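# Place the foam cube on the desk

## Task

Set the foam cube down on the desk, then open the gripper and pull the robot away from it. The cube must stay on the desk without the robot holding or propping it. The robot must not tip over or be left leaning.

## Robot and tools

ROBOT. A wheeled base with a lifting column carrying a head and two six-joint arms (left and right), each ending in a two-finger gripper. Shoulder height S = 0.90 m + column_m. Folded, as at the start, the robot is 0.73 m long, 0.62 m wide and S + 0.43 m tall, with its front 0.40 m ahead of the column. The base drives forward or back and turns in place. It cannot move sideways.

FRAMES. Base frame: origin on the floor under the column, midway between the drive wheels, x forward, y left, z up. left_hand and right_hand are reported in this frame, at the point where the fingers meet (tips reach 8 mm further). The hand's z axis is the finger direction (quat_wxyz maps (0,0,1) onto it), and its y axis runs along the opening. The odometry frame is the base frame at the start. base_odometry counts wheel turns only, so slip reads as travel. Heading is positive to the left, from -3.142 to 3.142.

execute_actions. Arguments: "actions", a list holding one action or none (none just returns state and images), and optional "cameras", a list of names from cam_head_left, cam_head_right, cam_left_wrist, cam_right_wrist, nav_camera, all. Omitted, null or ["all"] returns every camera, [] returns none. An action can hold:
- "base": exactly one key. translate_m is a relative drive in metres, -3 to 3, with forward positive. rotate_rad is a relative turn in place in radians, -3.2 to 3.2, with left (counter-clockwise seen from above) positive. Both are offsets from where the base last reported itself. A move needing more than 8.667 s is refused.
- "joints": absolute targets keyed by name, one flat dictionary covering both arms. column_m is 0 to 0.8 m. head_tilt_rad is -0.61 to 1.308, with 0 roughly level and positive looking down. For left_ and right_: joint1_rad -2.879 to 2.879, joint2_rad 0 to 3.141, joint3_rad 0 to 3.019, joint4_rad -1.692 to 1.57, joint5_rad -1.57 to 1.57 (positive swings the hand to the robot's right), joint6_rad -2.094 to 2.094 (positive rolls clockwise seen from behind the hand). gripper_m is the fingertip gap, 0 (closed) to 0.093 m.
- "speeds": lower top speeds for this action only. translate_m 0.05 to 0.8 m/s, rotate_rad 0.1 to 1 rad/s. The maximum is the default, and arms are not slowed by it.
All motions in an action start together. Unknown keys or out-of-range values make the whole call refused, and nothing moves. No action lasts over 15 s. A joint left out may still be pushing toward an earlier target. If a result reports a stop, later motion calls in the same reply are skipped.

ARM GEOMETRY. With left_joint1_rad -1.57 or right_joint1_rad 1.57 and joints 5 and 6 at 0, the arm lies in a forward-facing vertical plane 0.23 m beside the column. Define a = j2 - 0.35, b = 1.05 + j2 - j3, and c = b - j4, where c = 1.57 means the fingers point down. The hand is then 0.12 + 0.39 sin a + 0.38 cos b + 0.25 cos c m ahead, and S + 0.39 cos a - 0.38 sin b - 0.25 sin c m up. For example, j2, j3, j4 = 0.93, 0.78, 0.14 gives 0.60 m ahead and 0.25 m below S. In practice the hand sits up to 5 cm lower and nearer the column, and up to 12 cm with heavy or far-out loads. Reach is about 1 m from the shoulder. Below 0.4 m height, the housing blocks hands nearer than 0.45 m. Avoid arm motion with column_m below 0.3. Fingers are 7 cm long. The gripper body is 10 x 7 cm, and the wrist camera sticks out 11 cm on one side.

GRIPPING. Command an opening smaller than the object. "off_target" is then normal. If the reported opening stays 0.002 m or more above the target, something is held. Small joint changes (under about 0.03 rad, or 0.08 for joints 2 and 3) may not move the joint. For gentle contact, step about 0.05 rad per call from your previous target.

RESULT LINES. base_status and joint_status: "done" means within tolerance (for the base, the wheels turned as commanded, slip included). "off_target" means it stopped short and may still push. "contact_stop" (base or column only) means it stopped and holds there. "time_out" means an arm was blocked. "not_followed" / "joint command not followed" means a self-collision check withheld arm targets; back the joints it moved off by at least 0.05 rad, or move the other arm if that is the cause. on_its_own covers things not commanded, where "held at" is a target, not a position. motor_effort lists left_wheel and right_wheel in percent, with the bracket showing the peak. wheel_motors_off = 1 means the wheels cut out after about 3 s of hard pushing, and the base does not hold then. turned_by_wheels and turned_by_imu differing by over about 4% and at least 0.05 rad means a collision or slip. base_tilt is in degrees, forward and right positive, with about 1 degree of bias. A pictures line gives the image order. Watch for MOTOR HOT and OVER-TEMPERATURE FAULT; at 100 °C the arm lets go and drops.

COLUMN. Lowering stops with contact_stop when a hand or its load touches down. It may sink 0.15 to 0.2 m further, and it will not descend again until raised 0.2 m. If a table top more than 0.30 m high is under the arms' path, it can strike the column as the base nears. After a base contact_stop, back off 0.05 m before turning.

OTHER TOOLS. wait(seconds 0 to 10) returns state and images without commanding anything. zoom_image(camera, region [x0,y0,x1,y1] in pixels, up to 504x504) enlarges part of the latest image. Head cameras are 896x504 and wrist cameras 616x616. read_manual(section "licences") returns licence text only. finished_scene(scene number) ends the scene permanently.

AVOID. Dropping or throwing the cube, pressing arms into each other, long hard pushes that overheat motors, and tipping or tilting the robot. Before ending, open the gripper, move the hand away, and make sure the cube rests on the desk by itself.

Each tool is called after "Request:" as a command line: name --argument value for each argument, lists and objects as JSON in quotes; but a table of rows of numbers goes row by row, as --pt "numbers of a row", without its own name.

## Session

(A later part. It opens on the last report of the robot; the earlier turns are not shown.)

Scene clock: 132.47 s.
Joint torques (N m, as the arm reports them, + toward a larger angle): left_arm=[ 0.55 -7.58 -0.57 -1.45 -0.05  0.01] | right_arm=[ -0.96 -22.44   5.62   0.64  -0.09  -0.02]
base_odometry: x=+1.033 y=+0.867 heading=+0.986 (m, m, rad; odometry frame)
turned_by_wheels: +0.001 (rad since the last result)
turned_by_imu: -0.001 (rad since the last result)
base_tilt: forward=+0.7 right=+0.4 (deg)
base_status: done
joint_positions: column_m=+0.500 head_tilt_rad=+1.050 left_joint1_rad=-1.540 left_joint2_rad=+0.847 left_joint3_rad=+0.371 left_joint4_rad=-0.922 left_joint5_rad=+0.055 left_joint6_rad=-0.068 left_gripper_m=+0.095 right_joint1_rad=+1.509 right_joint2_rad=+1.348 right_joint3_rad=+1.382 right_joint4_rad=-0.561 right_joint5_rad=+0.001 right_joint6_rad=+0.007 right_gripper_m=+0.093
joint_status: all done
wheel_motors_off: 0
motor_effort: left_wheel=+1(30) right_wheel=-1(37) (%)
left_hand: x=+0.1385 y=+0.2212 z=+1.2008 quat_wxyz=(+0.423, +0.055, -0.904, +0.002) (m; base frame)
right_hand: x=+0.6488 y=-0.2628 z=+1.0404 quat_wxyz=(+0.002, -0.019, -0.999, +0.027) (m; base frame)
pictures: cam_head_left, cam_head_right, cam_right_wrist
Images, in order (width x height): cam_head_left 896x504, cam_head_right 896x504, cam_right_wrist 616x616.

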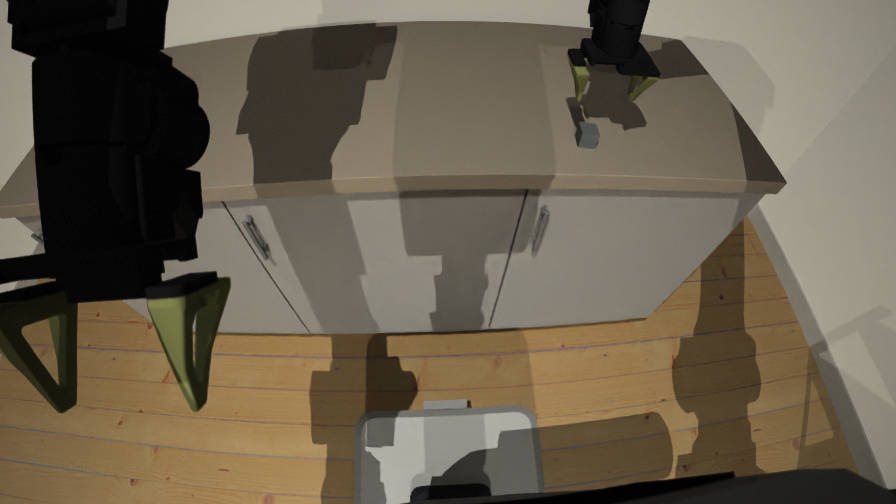

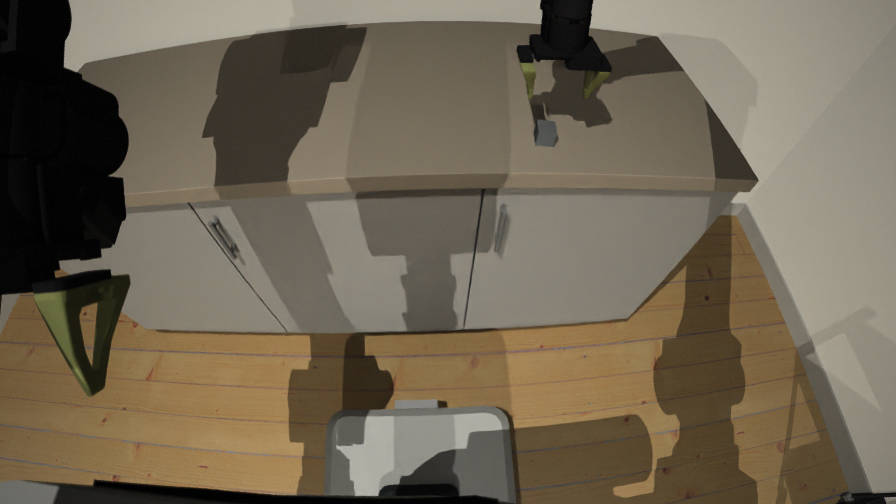

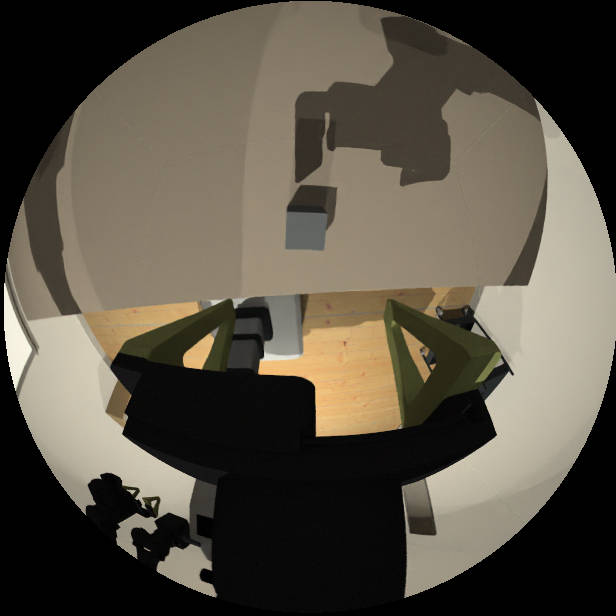

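Request:
execute_actions --actions '[{"joints":{"column_m":0.425}}]' --cameras '["cam_head_right","cam_right_wrist"]'

Scene clock: 147.80 s.
Joint torques (N m, as the arm reports them, + toward a larger angle): left_arm=[ 0.54 -7.52 -0.49 -1.42 -0.05  0.01] | right_arm=[ -0.96 -22.44   5.66   0.64  -0.09  -0.02]
base_odometry: x=+1.033 y=+0.867 heading=+0.986 (m, m, rad; odometry frame)
turned_by_wheels: +0.000 (rad since the last result)
turned_by_imu: -0.002 (rad since the last result)
base_tilt: forward=+0.6 right=+0.3 (deg)
base_status: not commanded
joint_positions: column_m=+0.425 head_tilt_rad=+1.050 left_joint1_rad=-1.540 left_joint2_rad=+0.847 left_joint3_rad=+0.371 left_joint4_rad=-0.922 left_joint5_rad=+0.055 left_joint6_rad=-0.068 left_gripper_m=+0.095 right_joint1_rad=+1.509 right_joint2_rad=+1.348 right_joint3_rad=+1.382 right_joint4_rad=-0.561 right_joint5_rad=+0.001 right_joint6_rad=+0.007 right_gripper_m=+0.093
joint_status: all done
wheel_motors_off: 0
motor_effort: left_wheel=+2(2) right_wheel=-2(2) (%)
left_hand: x=+0.1385 y=+0.2212 z=+1.1258 quat_wxyz=(+0.423, +0.055, -0.904, +0.002) (m; base frame)
right_hand: x=+0.6488 y=-0.2628 z=+0.9654 quat_wxyz=(+0.002, -0.019, -0.999, +0.027) (m; base frame)
pictures: cam_head_right, cam_right_wrist
Images, in order (width x height): cam_head_right 896x504, cam_right_wrist 616x616.

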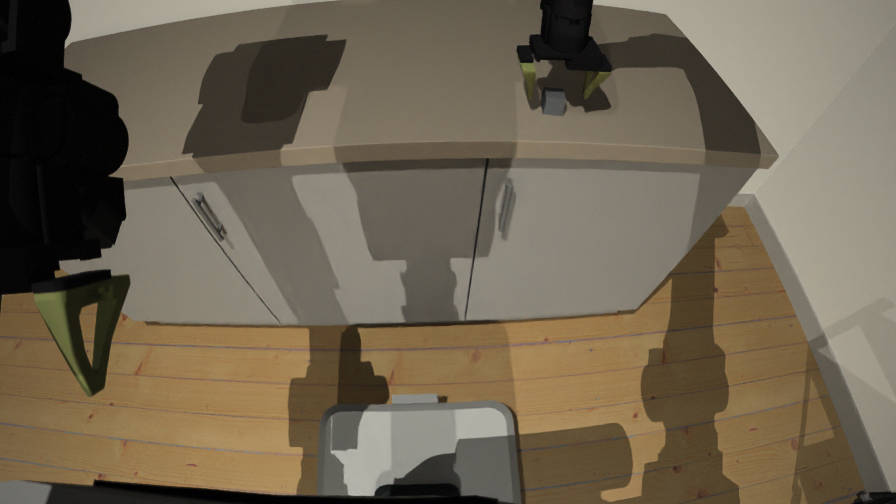

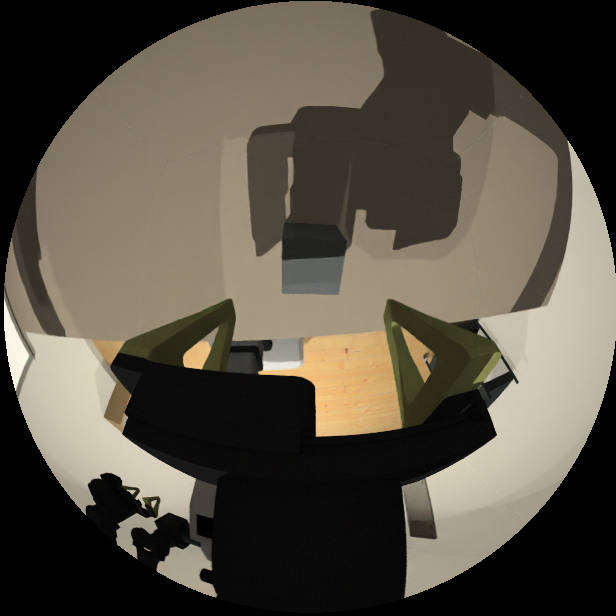

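Request:
execute_actions --actions '[{"joints":{"column_m":0.378}}]' --cameras '["cam_head_right","cam_right_wrist"]'

Scene clock: 157.17 s.
Joint torques (N m, as the arm reports them, + toward a larger angle): left_arm=[ 0.56 -7.54 -0.49 -1.41 -0.05  0.  ] | right_arm=[ -0.92 -21.41   5.76   0.67   0.     0.02]
base_odometry: x=+1.033 y=+0.867 heading=+0.986 (m, m, rad; odometry frame)
turned_by_wheels: +0.000 (rad since the last result)
turned_by_imu: -0.002 (rad since the last result)
base_tilt: forward=+0.6 right=+0.4 (deg)
base_status: not commanded
joint_positions: column_m=+0.378 head_tilt_rad=+1.050 left_joint1_rad=-1.540 left_joint2_rad=+0.847 left_joint3_rad=+0.371 left_joint4_rad=-0.922 left_joint5_rad=+0.055 left_joint6_rad=-0.068 left_gripper_m=+0.095 right_joint1_rad=+1.508 right_joint2_rad=+1.336 right_joint3_rad=+1.382 right_joint4_rad=-0.562 right_joint5_rad=-0.001 right_joint6_rad=+0.003 right_gripper_m=+0.093
joint_status: all done
wheel_motors_off: 0
motor_effort: left_wheel=+3(3) right_wheel=-2(2) (%)
left_hand: x=+0.1385 y=+0.2212 z=+1.0788 quat_wxyz=(+0.423, +0.055, -0.904, +0.002) (m; base frame)
right_hand: x=+0.6531 y=-0.2625 z=+0.9251 quat_wxyz=(-0.004, -0.017, -0.999, +0.027) (m; base frame)
pictures: cam_head_right, cam_right_wrist
Images, in order (width x height): cam_head_right 896x504, cam_right_wrist 616x616.

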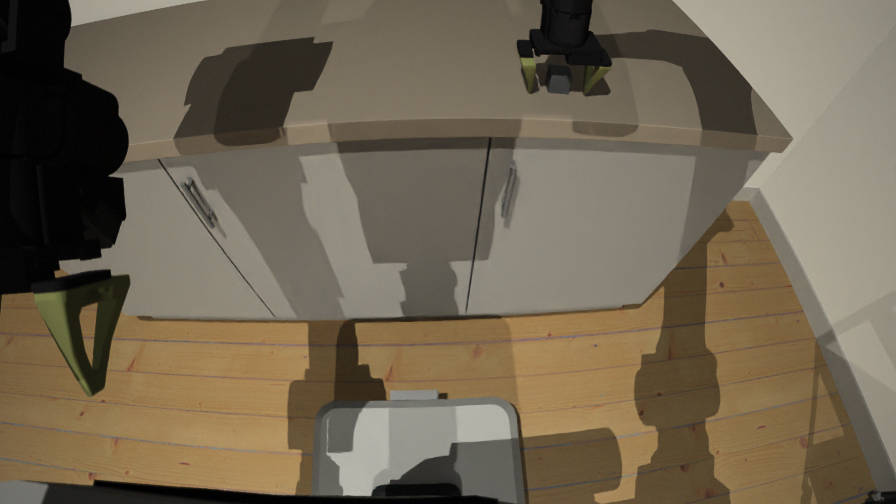

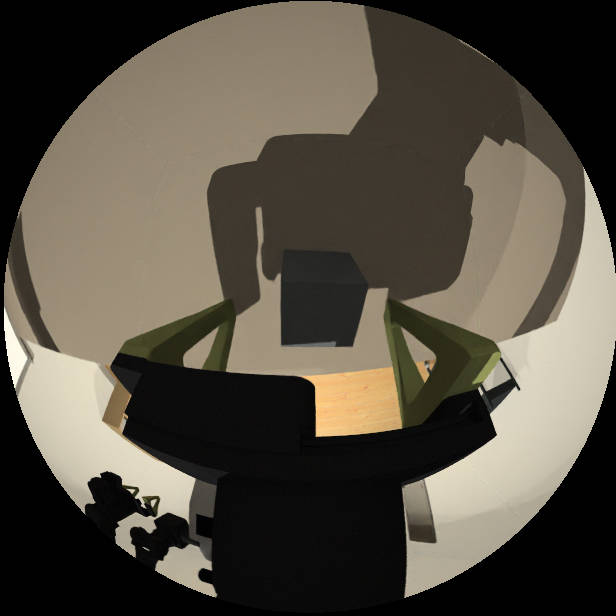

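Request:
execute_actions --actions '[{"joints":{"column_m":0.388,"right_gripper_m":0.025}}]' --cameras '["cam_head_right","cam_right_wrist"]'

Scene clock: 161.23 s.
Joint torques (N m, as the arm reports them, + toward a larger angle): left_arm=[ 0.64 -7.54 -0.39 -1.41 -0.05  0.01] | right_arm=[ -1.01 -22.02   5.76   0.59   0.04   0.02]
base_odometry: x=+1.033 y=+0.867 heading=+0.986 (m, m, rad; odometry frame)
turned_by_wheels: +0.000 (rad since the last result)
turned_by_imu: -0.002 (rad since the last result)
base_tilt: forward=+0.7 right=+0.4 (deg)
base_status: not commanded
joint_positions: column_m=+0.388 head_tilt_rad=+1.050 left_joint1_rad=-1.540 left_joint2_rad=+0.847 left_joint3_rad=+0.371 left_joint4_rad=-0.922 left_joint5_rad=+0.055 left_joint6_rad=-0.068 left_gripper_m=+0.095 right_joint1_rad=+1.510 right_joint2_rad=+1.339 right_joint3_rad=+1.382 right_joint4_rad=-0.562 right_joint5_rad=-0.002 right_joint6_rad=+0.003 right_gripper_m=+0.033
joint_status: right_gripper_m off_target (ended at +0.033, target +0.025); the others done
wheel_motors_off: 0
motor_effort: left_wheel=+3(3) right_wheel=-2(2) (%)
left_hand: x=+0.1385 y=+0.2212 z=+1.0886 quat_wxyz=(+0.423, +0.055, -0.904, +0.002) (m; base frame)
right_hand: x=+0.6522 y=-0.2614 z=+0.9335 quat_wxyz=(-0.003, -0.017, -1.000, +0.025) (m; base frame)
pictures: cam_head_right, cam_right_wrist
Images, in order (width x height): cam_head_right 896x504, cam_right_wrist 616x616.

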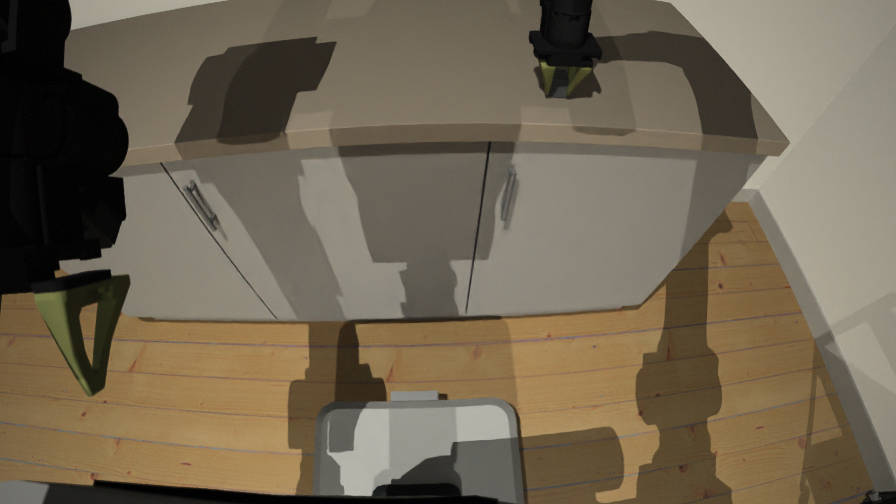

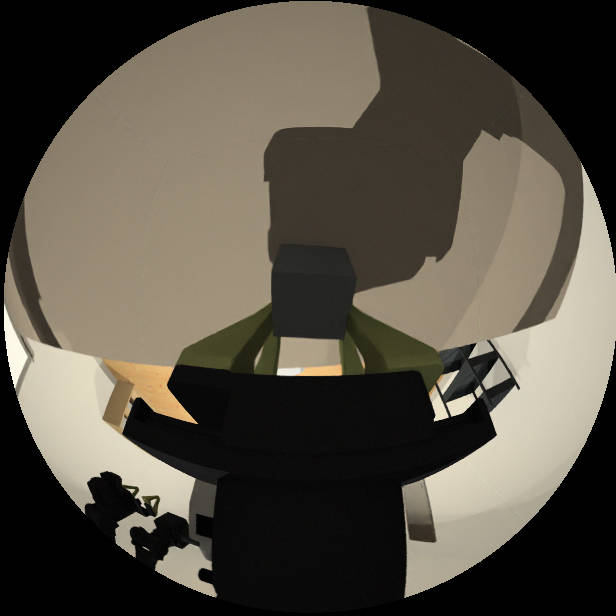

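Request:
execute_actions --actions '[{"joints":{"column_m":0.43}}]' --cameras '["cam_right_wrist"]'

Request:
execute_actions --actions '[{"base":{"translate_m":-1.2},"joints":{"column_m":0.43,"head_tilt_rad":0.75}}]' --cameras '["cam_right_wrist"]'

Request:
execute_actions --actions '[{"base":{"rotate_rad":-3.07}}]' --cameras '["cam_head_left","cam_head_right","cam_right_wrist","nav_camera"]'

Scene clock: 207.40 s.
Joint torques (N m, as the arm reports them, + toward a larger angle): left_arm=[ 0.57 -7.51 -0.46 -1.43 -0.04  0.01] | right_arm=[ -1.01 -21.37   5.77   0.66   0.04   0.03]
base_odometry: x=+1.033 y=+0.867 heading=+0.986 (m, m, rad; odometry frame)
turned_by_wheels: +0.000 (rad since the last result)
turned_by_imu: -0.002 (rad since the last result)
base_tilt: forward=+0.7 right=+0.4 (deg)
base_status: not commanded
joint_positions: column_m=+0.430 head_tilt_rad=+1.050 left_joint1_rad=-1.540 left_joint2_rad=+0.847 left_joint3_rad=+0.371 left_joint4_rad=-0.922 left_joint5_rad=+0.055 left_joint6_rad=-0.068 left_gripper_m=+0.095 right_joint1_rad=+1.510 right_joint2_rad=+1.339 right_joint3_rad=+1.382 right_joint4_rad=-0.562 right_joint5_rad=-0.002 right_joint6_rad=+0.003 right_gripper_m=+0.033
joint_status: all done
wheel_motors_off: 0
motor_effort: left_wheel=+3(3) right_wheel=-2(2) (%)
left_hand: x=+0.1385 y=+0.2212 z=+1.1306 quat_wxyz=(+0.423, +0.055, -0.904, +0.002) (m; base frame)
right_hand: x=+0.6521 y=-0.2614 z=+0.9752 quat_wxyz=(-0.003, -0.017, -1.000, +0.025) (m; base frame)
pictures: cam_right_wrist
Images, in order (width x height): cam_right_wrist 616x616.

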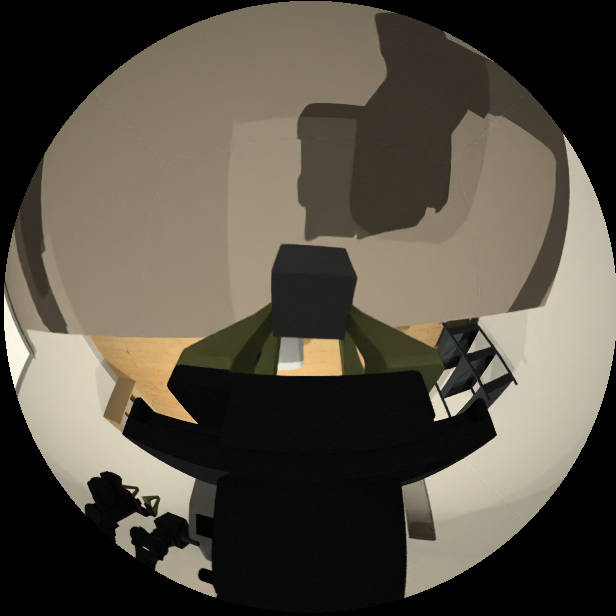

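Scene clock: 211.10 s.
Joint torques (N m, as the arm reports them, + toward a larger angle): left_arm=[ 0.56 -7.53 -0.36 -1.43 -0.05  0.01] | right_arm=[ -0.9  -21.67   5.84   0.62   0.04   0.02]
base_odometry: x=+0.371 y=-0.134 heading=+0.987 (m, m, rad; odometry frame)
turned_by_wheels: +0.001 (rad since the last result)
turned_by_imu: -0.002 (rad since the last result)
base_tilt: forward=+0.6 right=+0.4 (deg)
base_status: done
joint_positions: column_m=+0.430 head_tilt_rad=+0.766 left_joint1_rad=-1.540 left_joint2_rad=+0.847 left_joint3_rad=+0.369 left_joint4_rad=-0.922 left_joint5_rad=+0.055 left_joint6_rad=-0.068 left_gripper_m=+0.095 right_joint1_rad=+1.510 right_joint2_rad=+1.339 right_joint3_rad=+1.382 right_joint4_rad=-0.562 right_joint5_rad=-0.002 right_joint6_rad=+0.003 right_gripper_m=+0.033
joint_status: all done
wheel_motors_off: 0
motor_effort: left_wheel=+1(41) right_wheel=-1(48) (%)
left_hand: x=+0.1375 y=+0.2212 z=+1.1309 quat_wxyz=(+0.424, +0.055, -0.904, +0.002) (m; base frame)
right_hand: x=+0.6515 y=-0.2614 z=+0.9749 quat_wxyz=(-0.002, -0.017, -1.000, +0.025) (m; base frame)
pictures: cam_right_wrist
Images, in order (width x height): cam_right_wrist 616x616.

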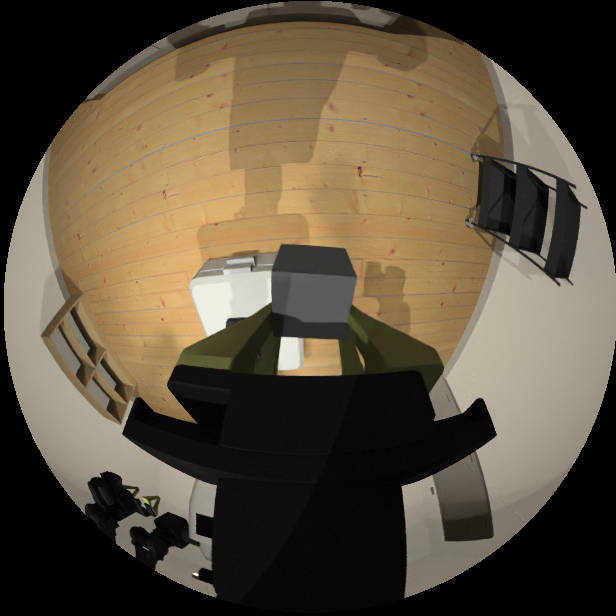

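Scene clock: 215.50 s.
Joint torques (N m, as the arm reports them, + toward a larger angle): left_arm=[ 0.55 -7.47 -0.38 -1.4  -0.05  0.01] | right_arm=[ -0.93 -21.67   5.78   0.66   0.02   0.03]
base_odometry: x=+0.371 y=-0.134 heading=-2.082 (m, m, rad; odometry frame)
turned_by_wheels: -3.069 (rad since the last result)
turned_by_imu: -3.039 (rad since the last result)
base_tilt: forward=+0.6 right=+0.4 (deg)
base_status: done
joint_positions: column_m=+0.430 head_tilt_rad=+0.766 left_joint1_rad=-1.540 left_joint2_rad=+0.847 left_joint3_rad=+0.369 left_joint4_rad=-0.922 left_joint5_rad=+0.055 left_joint6_rad=-0.068 left_gripper_m=+0.095 right_joint1_rad=+1.510 right_joint2_rad=+1.339 right_joint3_rad=+1.382 right_joint4_rad=-0.562 right_joint5_rad=-0.002 right_joint6_rad=+0.003 right_gripper_m=+0.033
joint_status: not commanded
wheel_motors_off: 0
motor_effort: left_wheel=+3(41) right_wheel=-3(38) (%)
left_hand: x=+0.1375 y=+0.2212 z=+1.1309 quat_wxyz=(+0.424, +0.055, -0.904, +0.002) (m; base frame)
right_hand: x=+0.6515 y=-0.2612 z=+0.9749 quat_wxyz=(-0.002, -0.017, -1.000, +0.025) (m; base frame)
pictures: cam_head_left, cam_head_right, cam_right_wrist, nav_camera
Images, in order (width x height): cam_head_left 896x504, cam_head_right 896x504, cam_right_wrist 616x616, nav_camera 896x504.

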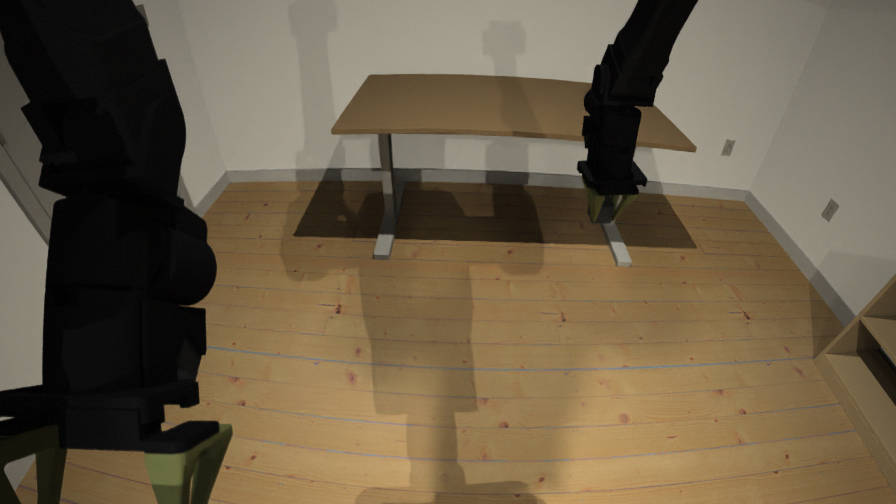

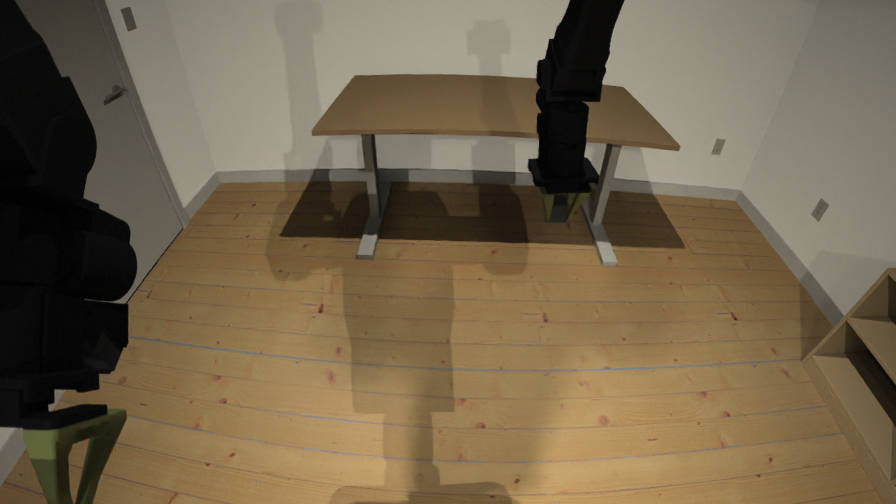

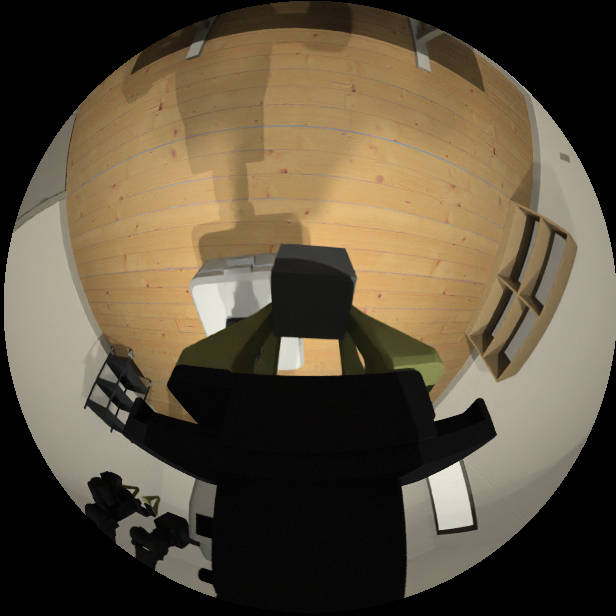

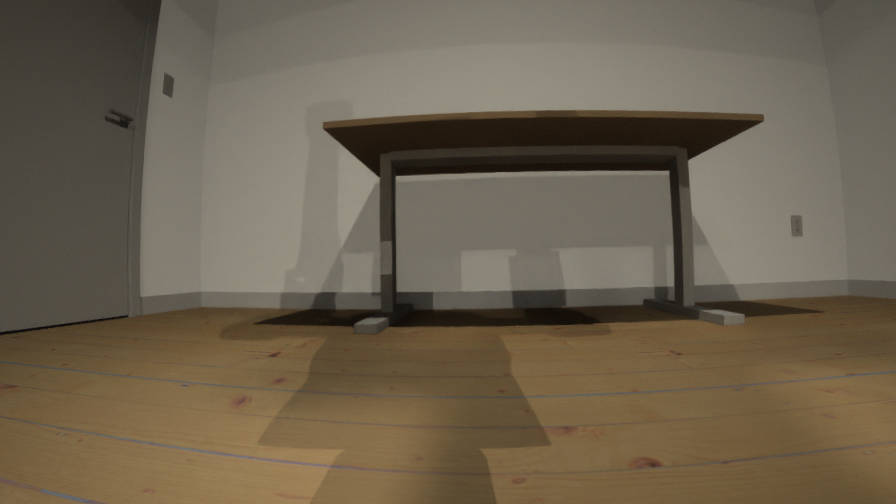

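Request:
execute_actions --actions '[{"base":{"translate_m":0.95},"joints":{"column_m":0.30,"head_tilt_rad":1.0}}]' --cameras '["cam_head_left","cam_head_right","cam_right_wrist","nav_camera"]'

Scene clock: 247.97 s.
Joint torques (N m, as the arm reports them, + toward a larger angle): left_arm=[ 0.54 -7.25 -0.56 -1.4  -0.05  0.  ] | right_arm=[ -1.09 -21.85   5.84   0.63   0.03   0.02]
base_odometry: x=-0.094 y=-0.963 heading=-2.083 (m, m, rad; odometry frame)
turned_by_wheels: +0.000 (rad since the last result)
turned_by_imu: -0.002 (rad since the last result)
base_tilt: forward=+0.7 right=+0.4 (deg)
base_status: done
joint_positions: column_m=+0.300 head_tilt_rad=+1.001 left_joint1_rad=-1.540 left_joint2_rad=+0.846 left_joint3_rad=+0.371 left_joint4_rad=-0.922 left_joint5_rad=+0.055 left_joint6_rad=-0.068 left_gripper_m=+0.095 right_joint1_rad=+1.510 right_joint2_rad=+1.339 right_joint3_rad=+1.382 right_joint4_rad=-0.562 right_joint5_rad=-0.002 right_joint6_rad=+0.003 right_gripper_m=+0.033
joint_status: all done
wheel_motors_off: 0
motor_effort: left_wheel=+0(44) right_wheel=+0(45) (%)
left_hand: x=+0.1388 y=+0.2212 z=+1.0007 quat_wxyz=(+0.423, +0.055, -0.905, +0.002) (m; base frame)
right_hand: x=+0.6515 y=-0.2612 z=+0.8450 quat_wxyz=(-0.002, -0.017, -1.000, +0.025) (m; base frame)
pictures: cam_head_left, cam_head_right, cam_right_wrist, nav_camera
Images, in order (width x height): cam_head_left 896x504, cam_head_right 896x504, cam_right_wrist 616x616, nav_camera 896x504.

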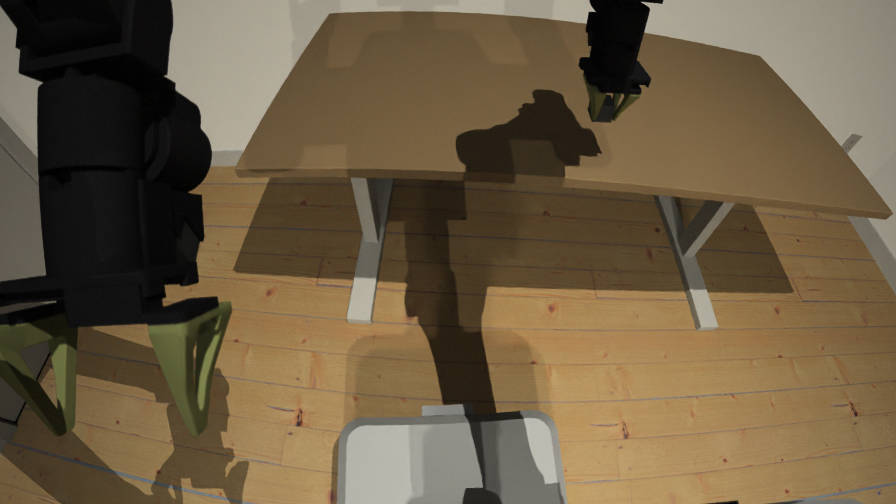

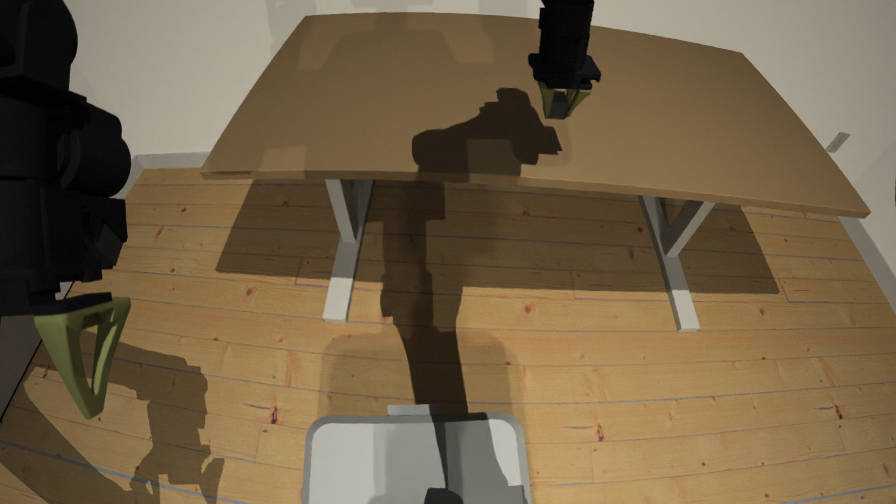

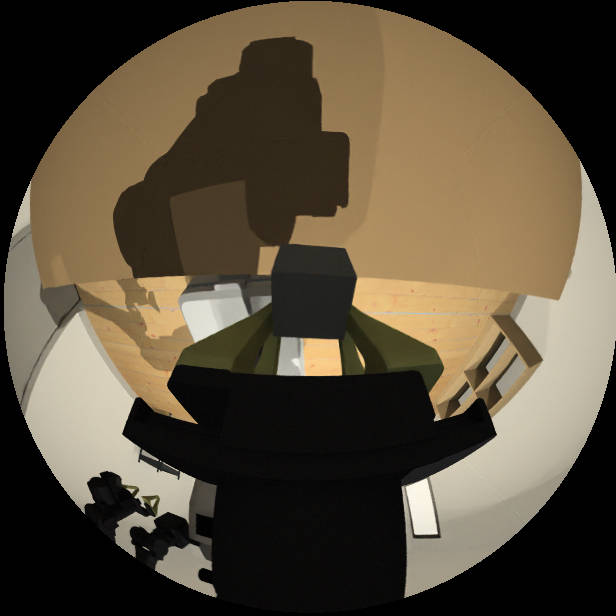

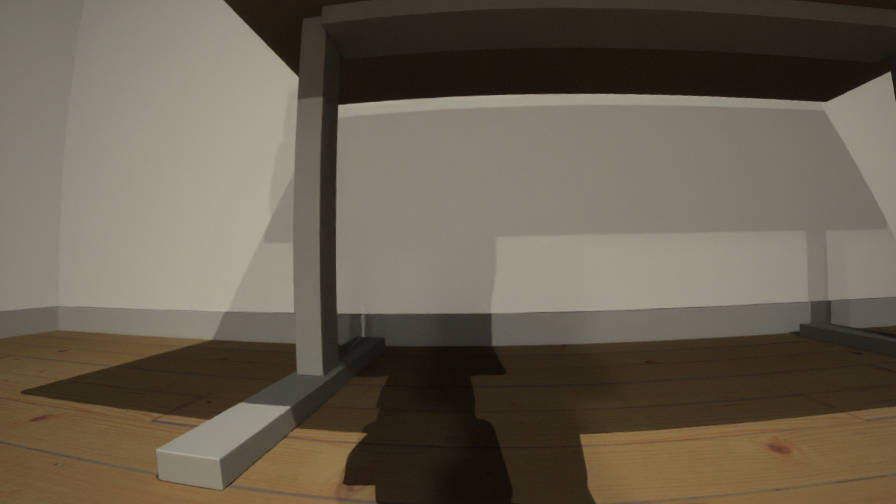

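Request:
execute_actions --actions '[{"base":{"translate_m":0.12},"joints":{"column_m":0.25,"head_tilt_rad":1.0}}]' --cameras '["cam_head_right","cam_right_wrist"]'

Scene clock: 254.57 s.
Joint torques (N m, as the arm reports them, + toward a larger angle): left_arm=[ 0.53 -7.54 -0.44 -1.4  -0.05  0.01] | right_arm=[ -1.06 -21.73   5.77   0.63   0.03   0.03]
base_odometry: x=-0.153 y=-1.068 heading=-2.083 (m, m, rad; odometry frame)
turned_by_wheels: +0.000 (rad since the last result)
turned_by_imu: -0.002 (rad since the last result)
base_tilt: forward=+0.7 right=+0.4 (deg)
base_status: done
joint_positions: column_m=+0.250 head_tilt_rad=+1.001 left_joint1_rad=-1.540 left_joint2_rad=+0.846 left_joint3_rad=+0.372 left_joint4_rad=-0.922 left_joint5_rad=+0.055 left_joint6_rad=-0.068 left_gripper_m=+0.095 right_joint1_rad=+1.510 right_joint2_rad=+1.339 right_joint3_rad=+1.382 right_joint4_rad=-0.561 right_joint5_rad=-0.002 right_joint6_rad=+0.003 right_gripper_m=+0.033
joint_status: all done
wheel_motors_off: 0
motor_effort: left_wheel=+0(29) right_wheel=+0(29) (%)
left_hand: x=+0.1390 y=+0.2212 z=+0.9506 quat_wxyz=(+0.423, +0.055, -0.905, +0.002) (m; base frame)
right_hand: x=+0.6518 y=-0.2612 z=+0.7951 quat_wxyz=(-0.003, -0.017, -1.000, +0.025) (m; base frame)
pictures: cam_head_right, cam_right_wrist
Images, in order (width x height): cam_head_right 896x504, cam_right_wrist 616x616.

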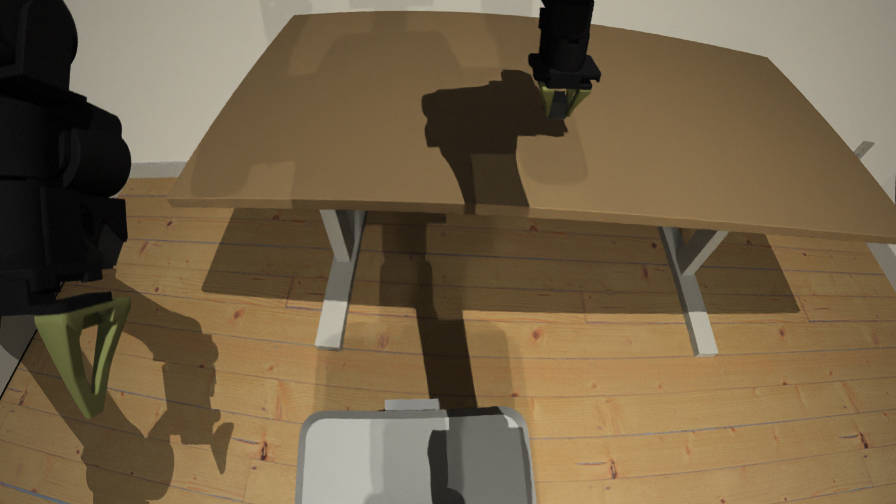

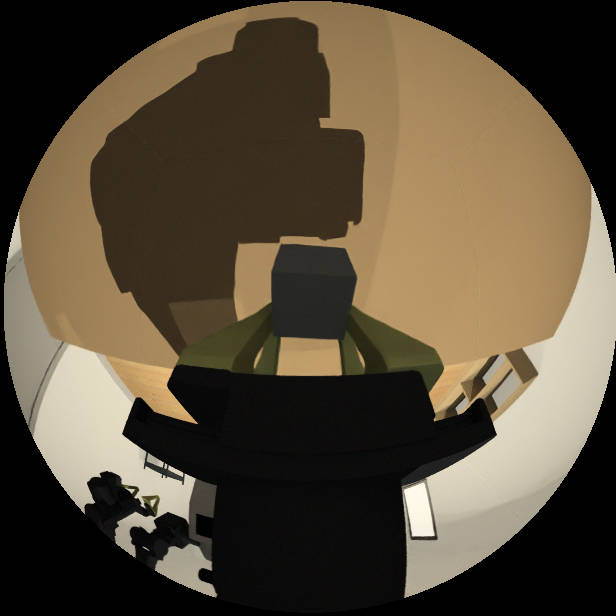

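Request:
execute_actions --actions '[{"joints":{"column_m":0.225}}]' --cameras '["cam_head_right","cam_right_wrist"]'

Scene clock: 258.60 s.
Joint torques (N m, as the arm reports them, + toward a larger angle): left_arm=[ 0.58 -7.59 -0.54 -1.43 -0.04  0.01] | right_arm=[ -0.89 -21.73   5.79   0.65   0.03   0.02]
base_odometry: x=-0.153 y=-1.068 heading=-2.083 (m, m, rad; odometry frame)
turned_by_wheels: +0.000 (rad since the last result)
turned_by_imu: -0.002 (rad since the last result)
base_tilt: forward=+0.6 right=+0.5 (deg)
base_status: not commanded
joint_positions: column_m=+0.225 head_tilt_rad=+1.001 left_joint1_rad=-1.540 left_joint2_rad=+0.846 left_joint3_rad=+0.372 left_joint4_rad=-0.922 left_joint5_rad=+0.055 left_joint6_rad=-0.068 left_gripper_m=+0.095 right_joint1_rad=+1.510 right_joint2_rad=+1.340 right_joint3_rad=+1.382 right_joint4_rad=-0.561 right_joint5_rad=-0.002 right_joint6_rad=+0.003 right_gripper_m=+0.033
joint_status: all done
wheel_motors_off: 0
motor_effort: left_wheel=+0(0) right_wheel=+1(1) (%)
left_hand: x=+0.1390 y=+0.2212 z=+0.9256 quat_wxyz=(+0.423, +0.055, -0.905, +0.002) (m; base frame)
right_hand: x=+0.6517 y=-0.2613 z=+0.7699 quat_wxyz=(-0.002, -0.017, -1.000, +0.025) (m; base frame)
pictures: cam_head_right, cam_right_wrist
Images, in order (width x height): cam_head_right 896x504, cam_right_wrist 616x616.

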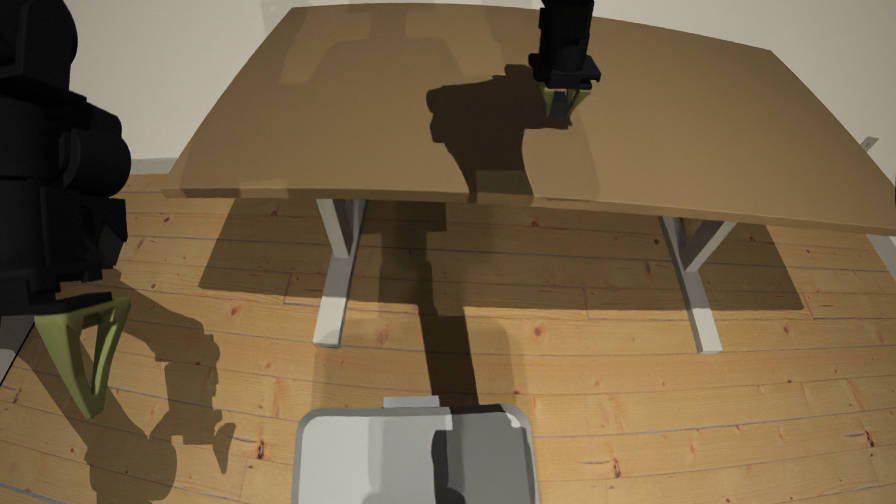

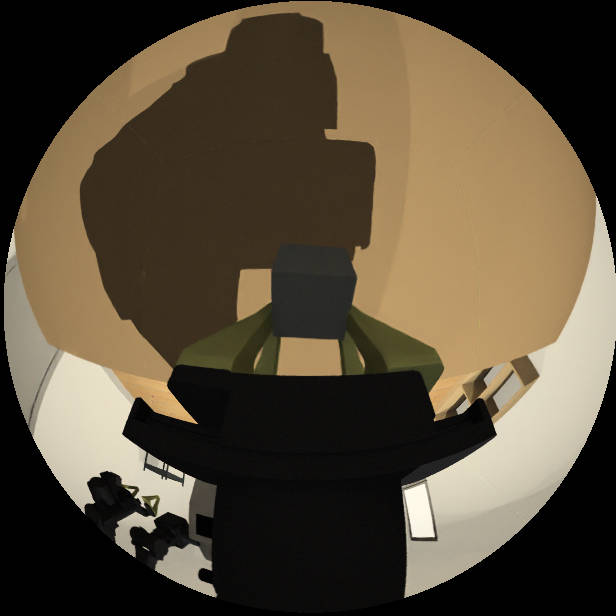

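Request:
execute_actions --actions '[{"joints":{"column_m":0.208}}]' --cameras '["cam_head_right","cam_right_wrist"]'

Scene clock: 261.50 s.
Joint torques (N m, as the arm reports them, + toward a larger angle): left_arm=[ 0.59 -7.61 -0.54 -1.43 -0.05  0.01] | right_arm=[ -1.05 -21.85   5.75   0.68   0.03   0.03]
base_odometry: x=-0.153 y=-1.068 heading=-2.083 (m, m, rad; odometry frame)
turned_by_wheels: +0.000 (rad since the last result)
turned_by_imu: -0.001 (rad since the last result)
base_tilt: forward=+0.6 right=+0.4 (deg)
base_status: not commanded
joint_positions: column_m=+0.208 head_tilt_rad=+1.001 left_joint1_rad=-1.540 left_joint2_rad=+0.846 left_joint3_rad=+0.372 left_joint4_rad=-0.922 left_joint5_rad=+0.055 left_joint6_rad=-0.068 left_gripper_m=+0.095 right_joint1_rad=+1.510 right_joint2_rad=+1.340 right_joint3_rad=+1.382 right_joint4_rad=-0.561 right_joint5_rad=-0.002 right_joint6_rad=+0.003 right_gripper_m=+0.033
joint_status: all done
wheel_motors_off: 0
motor_effort: left_wheel=-1(1) right_wheel=+1(2) (%)
left_hand: x=+0.1390 y=+0.2212 z=+0.9086 quat_wxyz=(+0.423, +0.055, -0.905, +0.002) (m; base frame)
right_hand: x=+0.6514 y=-0.2613 z=+0.7525 quat_wxyz=(-0.002, -0.017, -1.000, +0.025) (m; base frame)
pictures: cam_head_right, cam_right_wrist
Images, in order (width x height): cam_head_right 896x504, cam_right_wrist 616x616.

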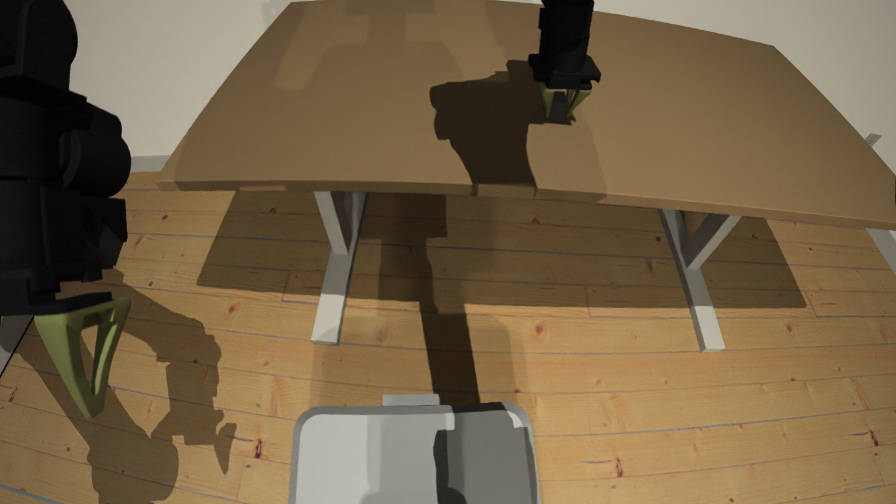

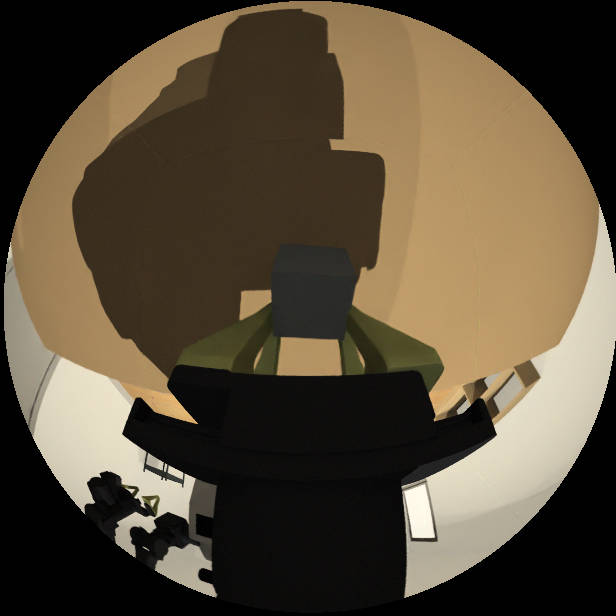

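Request:
execute_actions --actions '[{"joints":{"column_m":0.195}}]' --cameras '["cam_head_right","cam_right_wrist"]'

Scene clock: 264.07 s.
Joint torques (N m, as the arm reports them, + toward a larger angle): left_arm=[ 0.54 -7.57 -0.47 -1.38 -0.05  0.01] | right_arm=[ -1.06 -21.6    5.77   0.73   0.03   0.02]
base_odometry: x=-0.153 y=-1.068 heading=-2.083 (m, m, rad; odometry frame)
turned_by_wheels: +0.000 (rad since the last result)
turned_by_imu: -0.001 (rad since the last result)
base_tilt: forward=+0.6 right=+0.4 (deg)
base_status: not commanded
joint_positions: column_m=+0.195 head_tilt_rad=+1.001 left_joint1_rad=-1.540 left_joint2_rad=+0.846 left_joint3_rad=+0.372 left_joint4_rad=-0.922 left_joint5_rad=+0.055 left_joint6_rad=-0.068 left_gripper_m=+0.095 right_joint1_rad=+1.510 right_joint2_rad=+1.338 right_joint3_rad=+1.382 right_joint4_rad=-0.564 right_joint5_rad=-0.002 right_joint6_rad=+0.003 right_gripper_m=+0.033
joint_status: all done
wheel_motors_off: 0
motor_effort: left_wheel=-1(1) right_wheel=+3(3) (%)
left_hand: x=+0.1390 y=+0.2212 z=+0.8956 quat_wxyz=(+0.423, +0.055, -0.905, +0.002) (m; base frame)
right_hand: x=+0.6516 y=-0.2612 z=+0.7407 quat_wxyz=(-0.002, -0.017, -1.000, +0.025) (m; base frame)
pictures: cam_head_right, cam_right_wrist
Images, in order (width x height): cam_head_right 896x504, cam_right_wrist 616x616.

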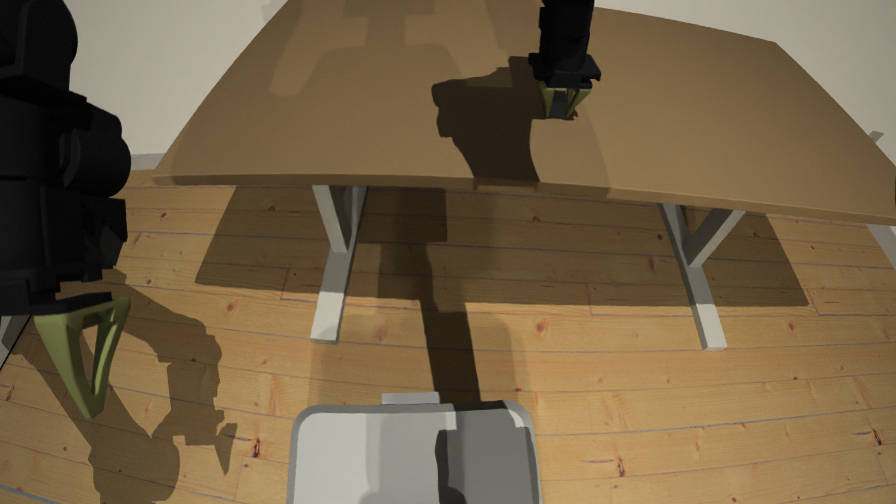

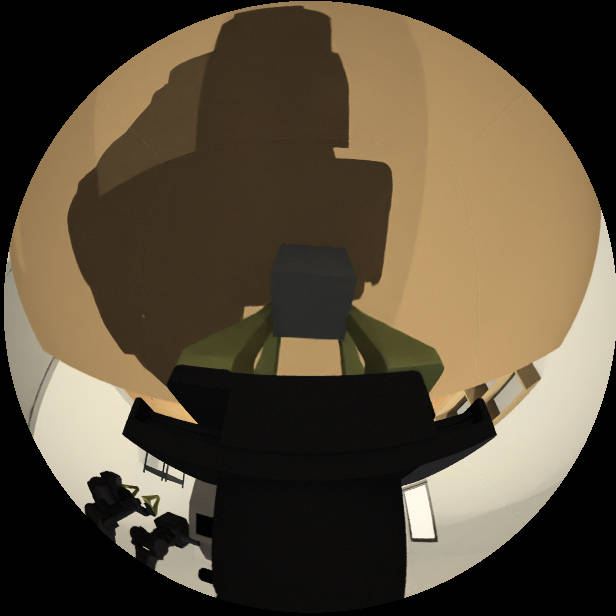

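Slight contact signs (joint 2/4 shifted). Release.

Request:
execute_actions --actions '[{"joints":{"right_gripper_m":0.093}}]' --cameras '["cam_head_right","cam_right_wrist"]'

Scene clock: 266.67 s.
Joint torques (N m, as the arm reports them, + toward a larger angle): left_arm=[ 0.59 -7.72 -0.55 -1.41 -0.05  0.  ] | right_arm=[ -1.05 -21.41   5.78   0.69   0.02   0.02]
base_odometry: x=-0.153 y=-1.068 heading=-2.083 (m, m, rad; odometry frame)
turned_by_wheels: +0.000 (rad since the last result)
turned_by_imu: -0.001 (rad since the last result)
base_tilt: forward=+0.6 right=+0.5 (deg)
base_status: not commanded
joint_positions: column_m=+0.195 head_tilt_rad=+1.001 left_joint1_rad=-1.540 left_joint2_rad=+0.846 left_joint3_rad=+0.372 left_joint4_rad=-0.922 left_joint5_rad=+0.055 left_joint6_rad=-0.068 left_gripper_m=+0.095 right_joint1_rad=+1.510 right_joint2_rad=+1.339 right_joint3_rad=+1.382 right_joint4_rad=-0.564 right_joint5_rad=-0.002 right_joint6_rad=+0.003 right_gripper_m=+0.093
joint_status: all done
wheel_motors_off: 0
motor_effort: left_wheel=-1(2) right_wheel=+2(3) (%)
left_hand: x=+0.1390 y=+0.2212 z=+0.8956 quat_wxyz=(+0.423, +0.055, -0.905, +0.002) (m; base frame)
right_hand: x=+0.6514 y=-0.2612 z=+0.7405 quat_wxyz=(-0.002, -0.017, -1.000, +0.025) (m; base frame)
pictures: cam_head_right, cam_right_wrist
Images, in order (width x height): cam_head_right 896x504, cam_right_wrist 616x616.

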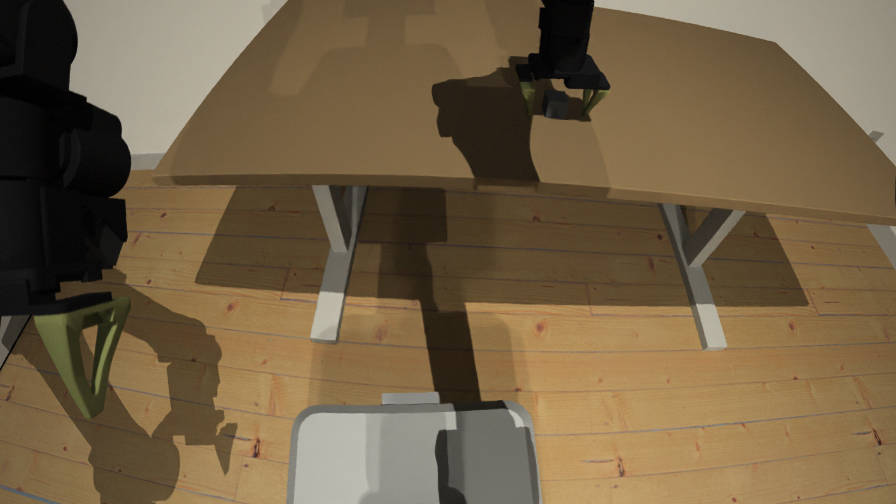

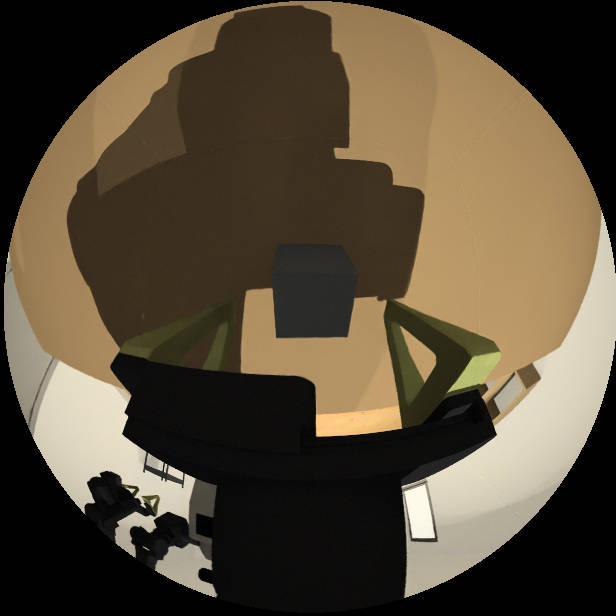

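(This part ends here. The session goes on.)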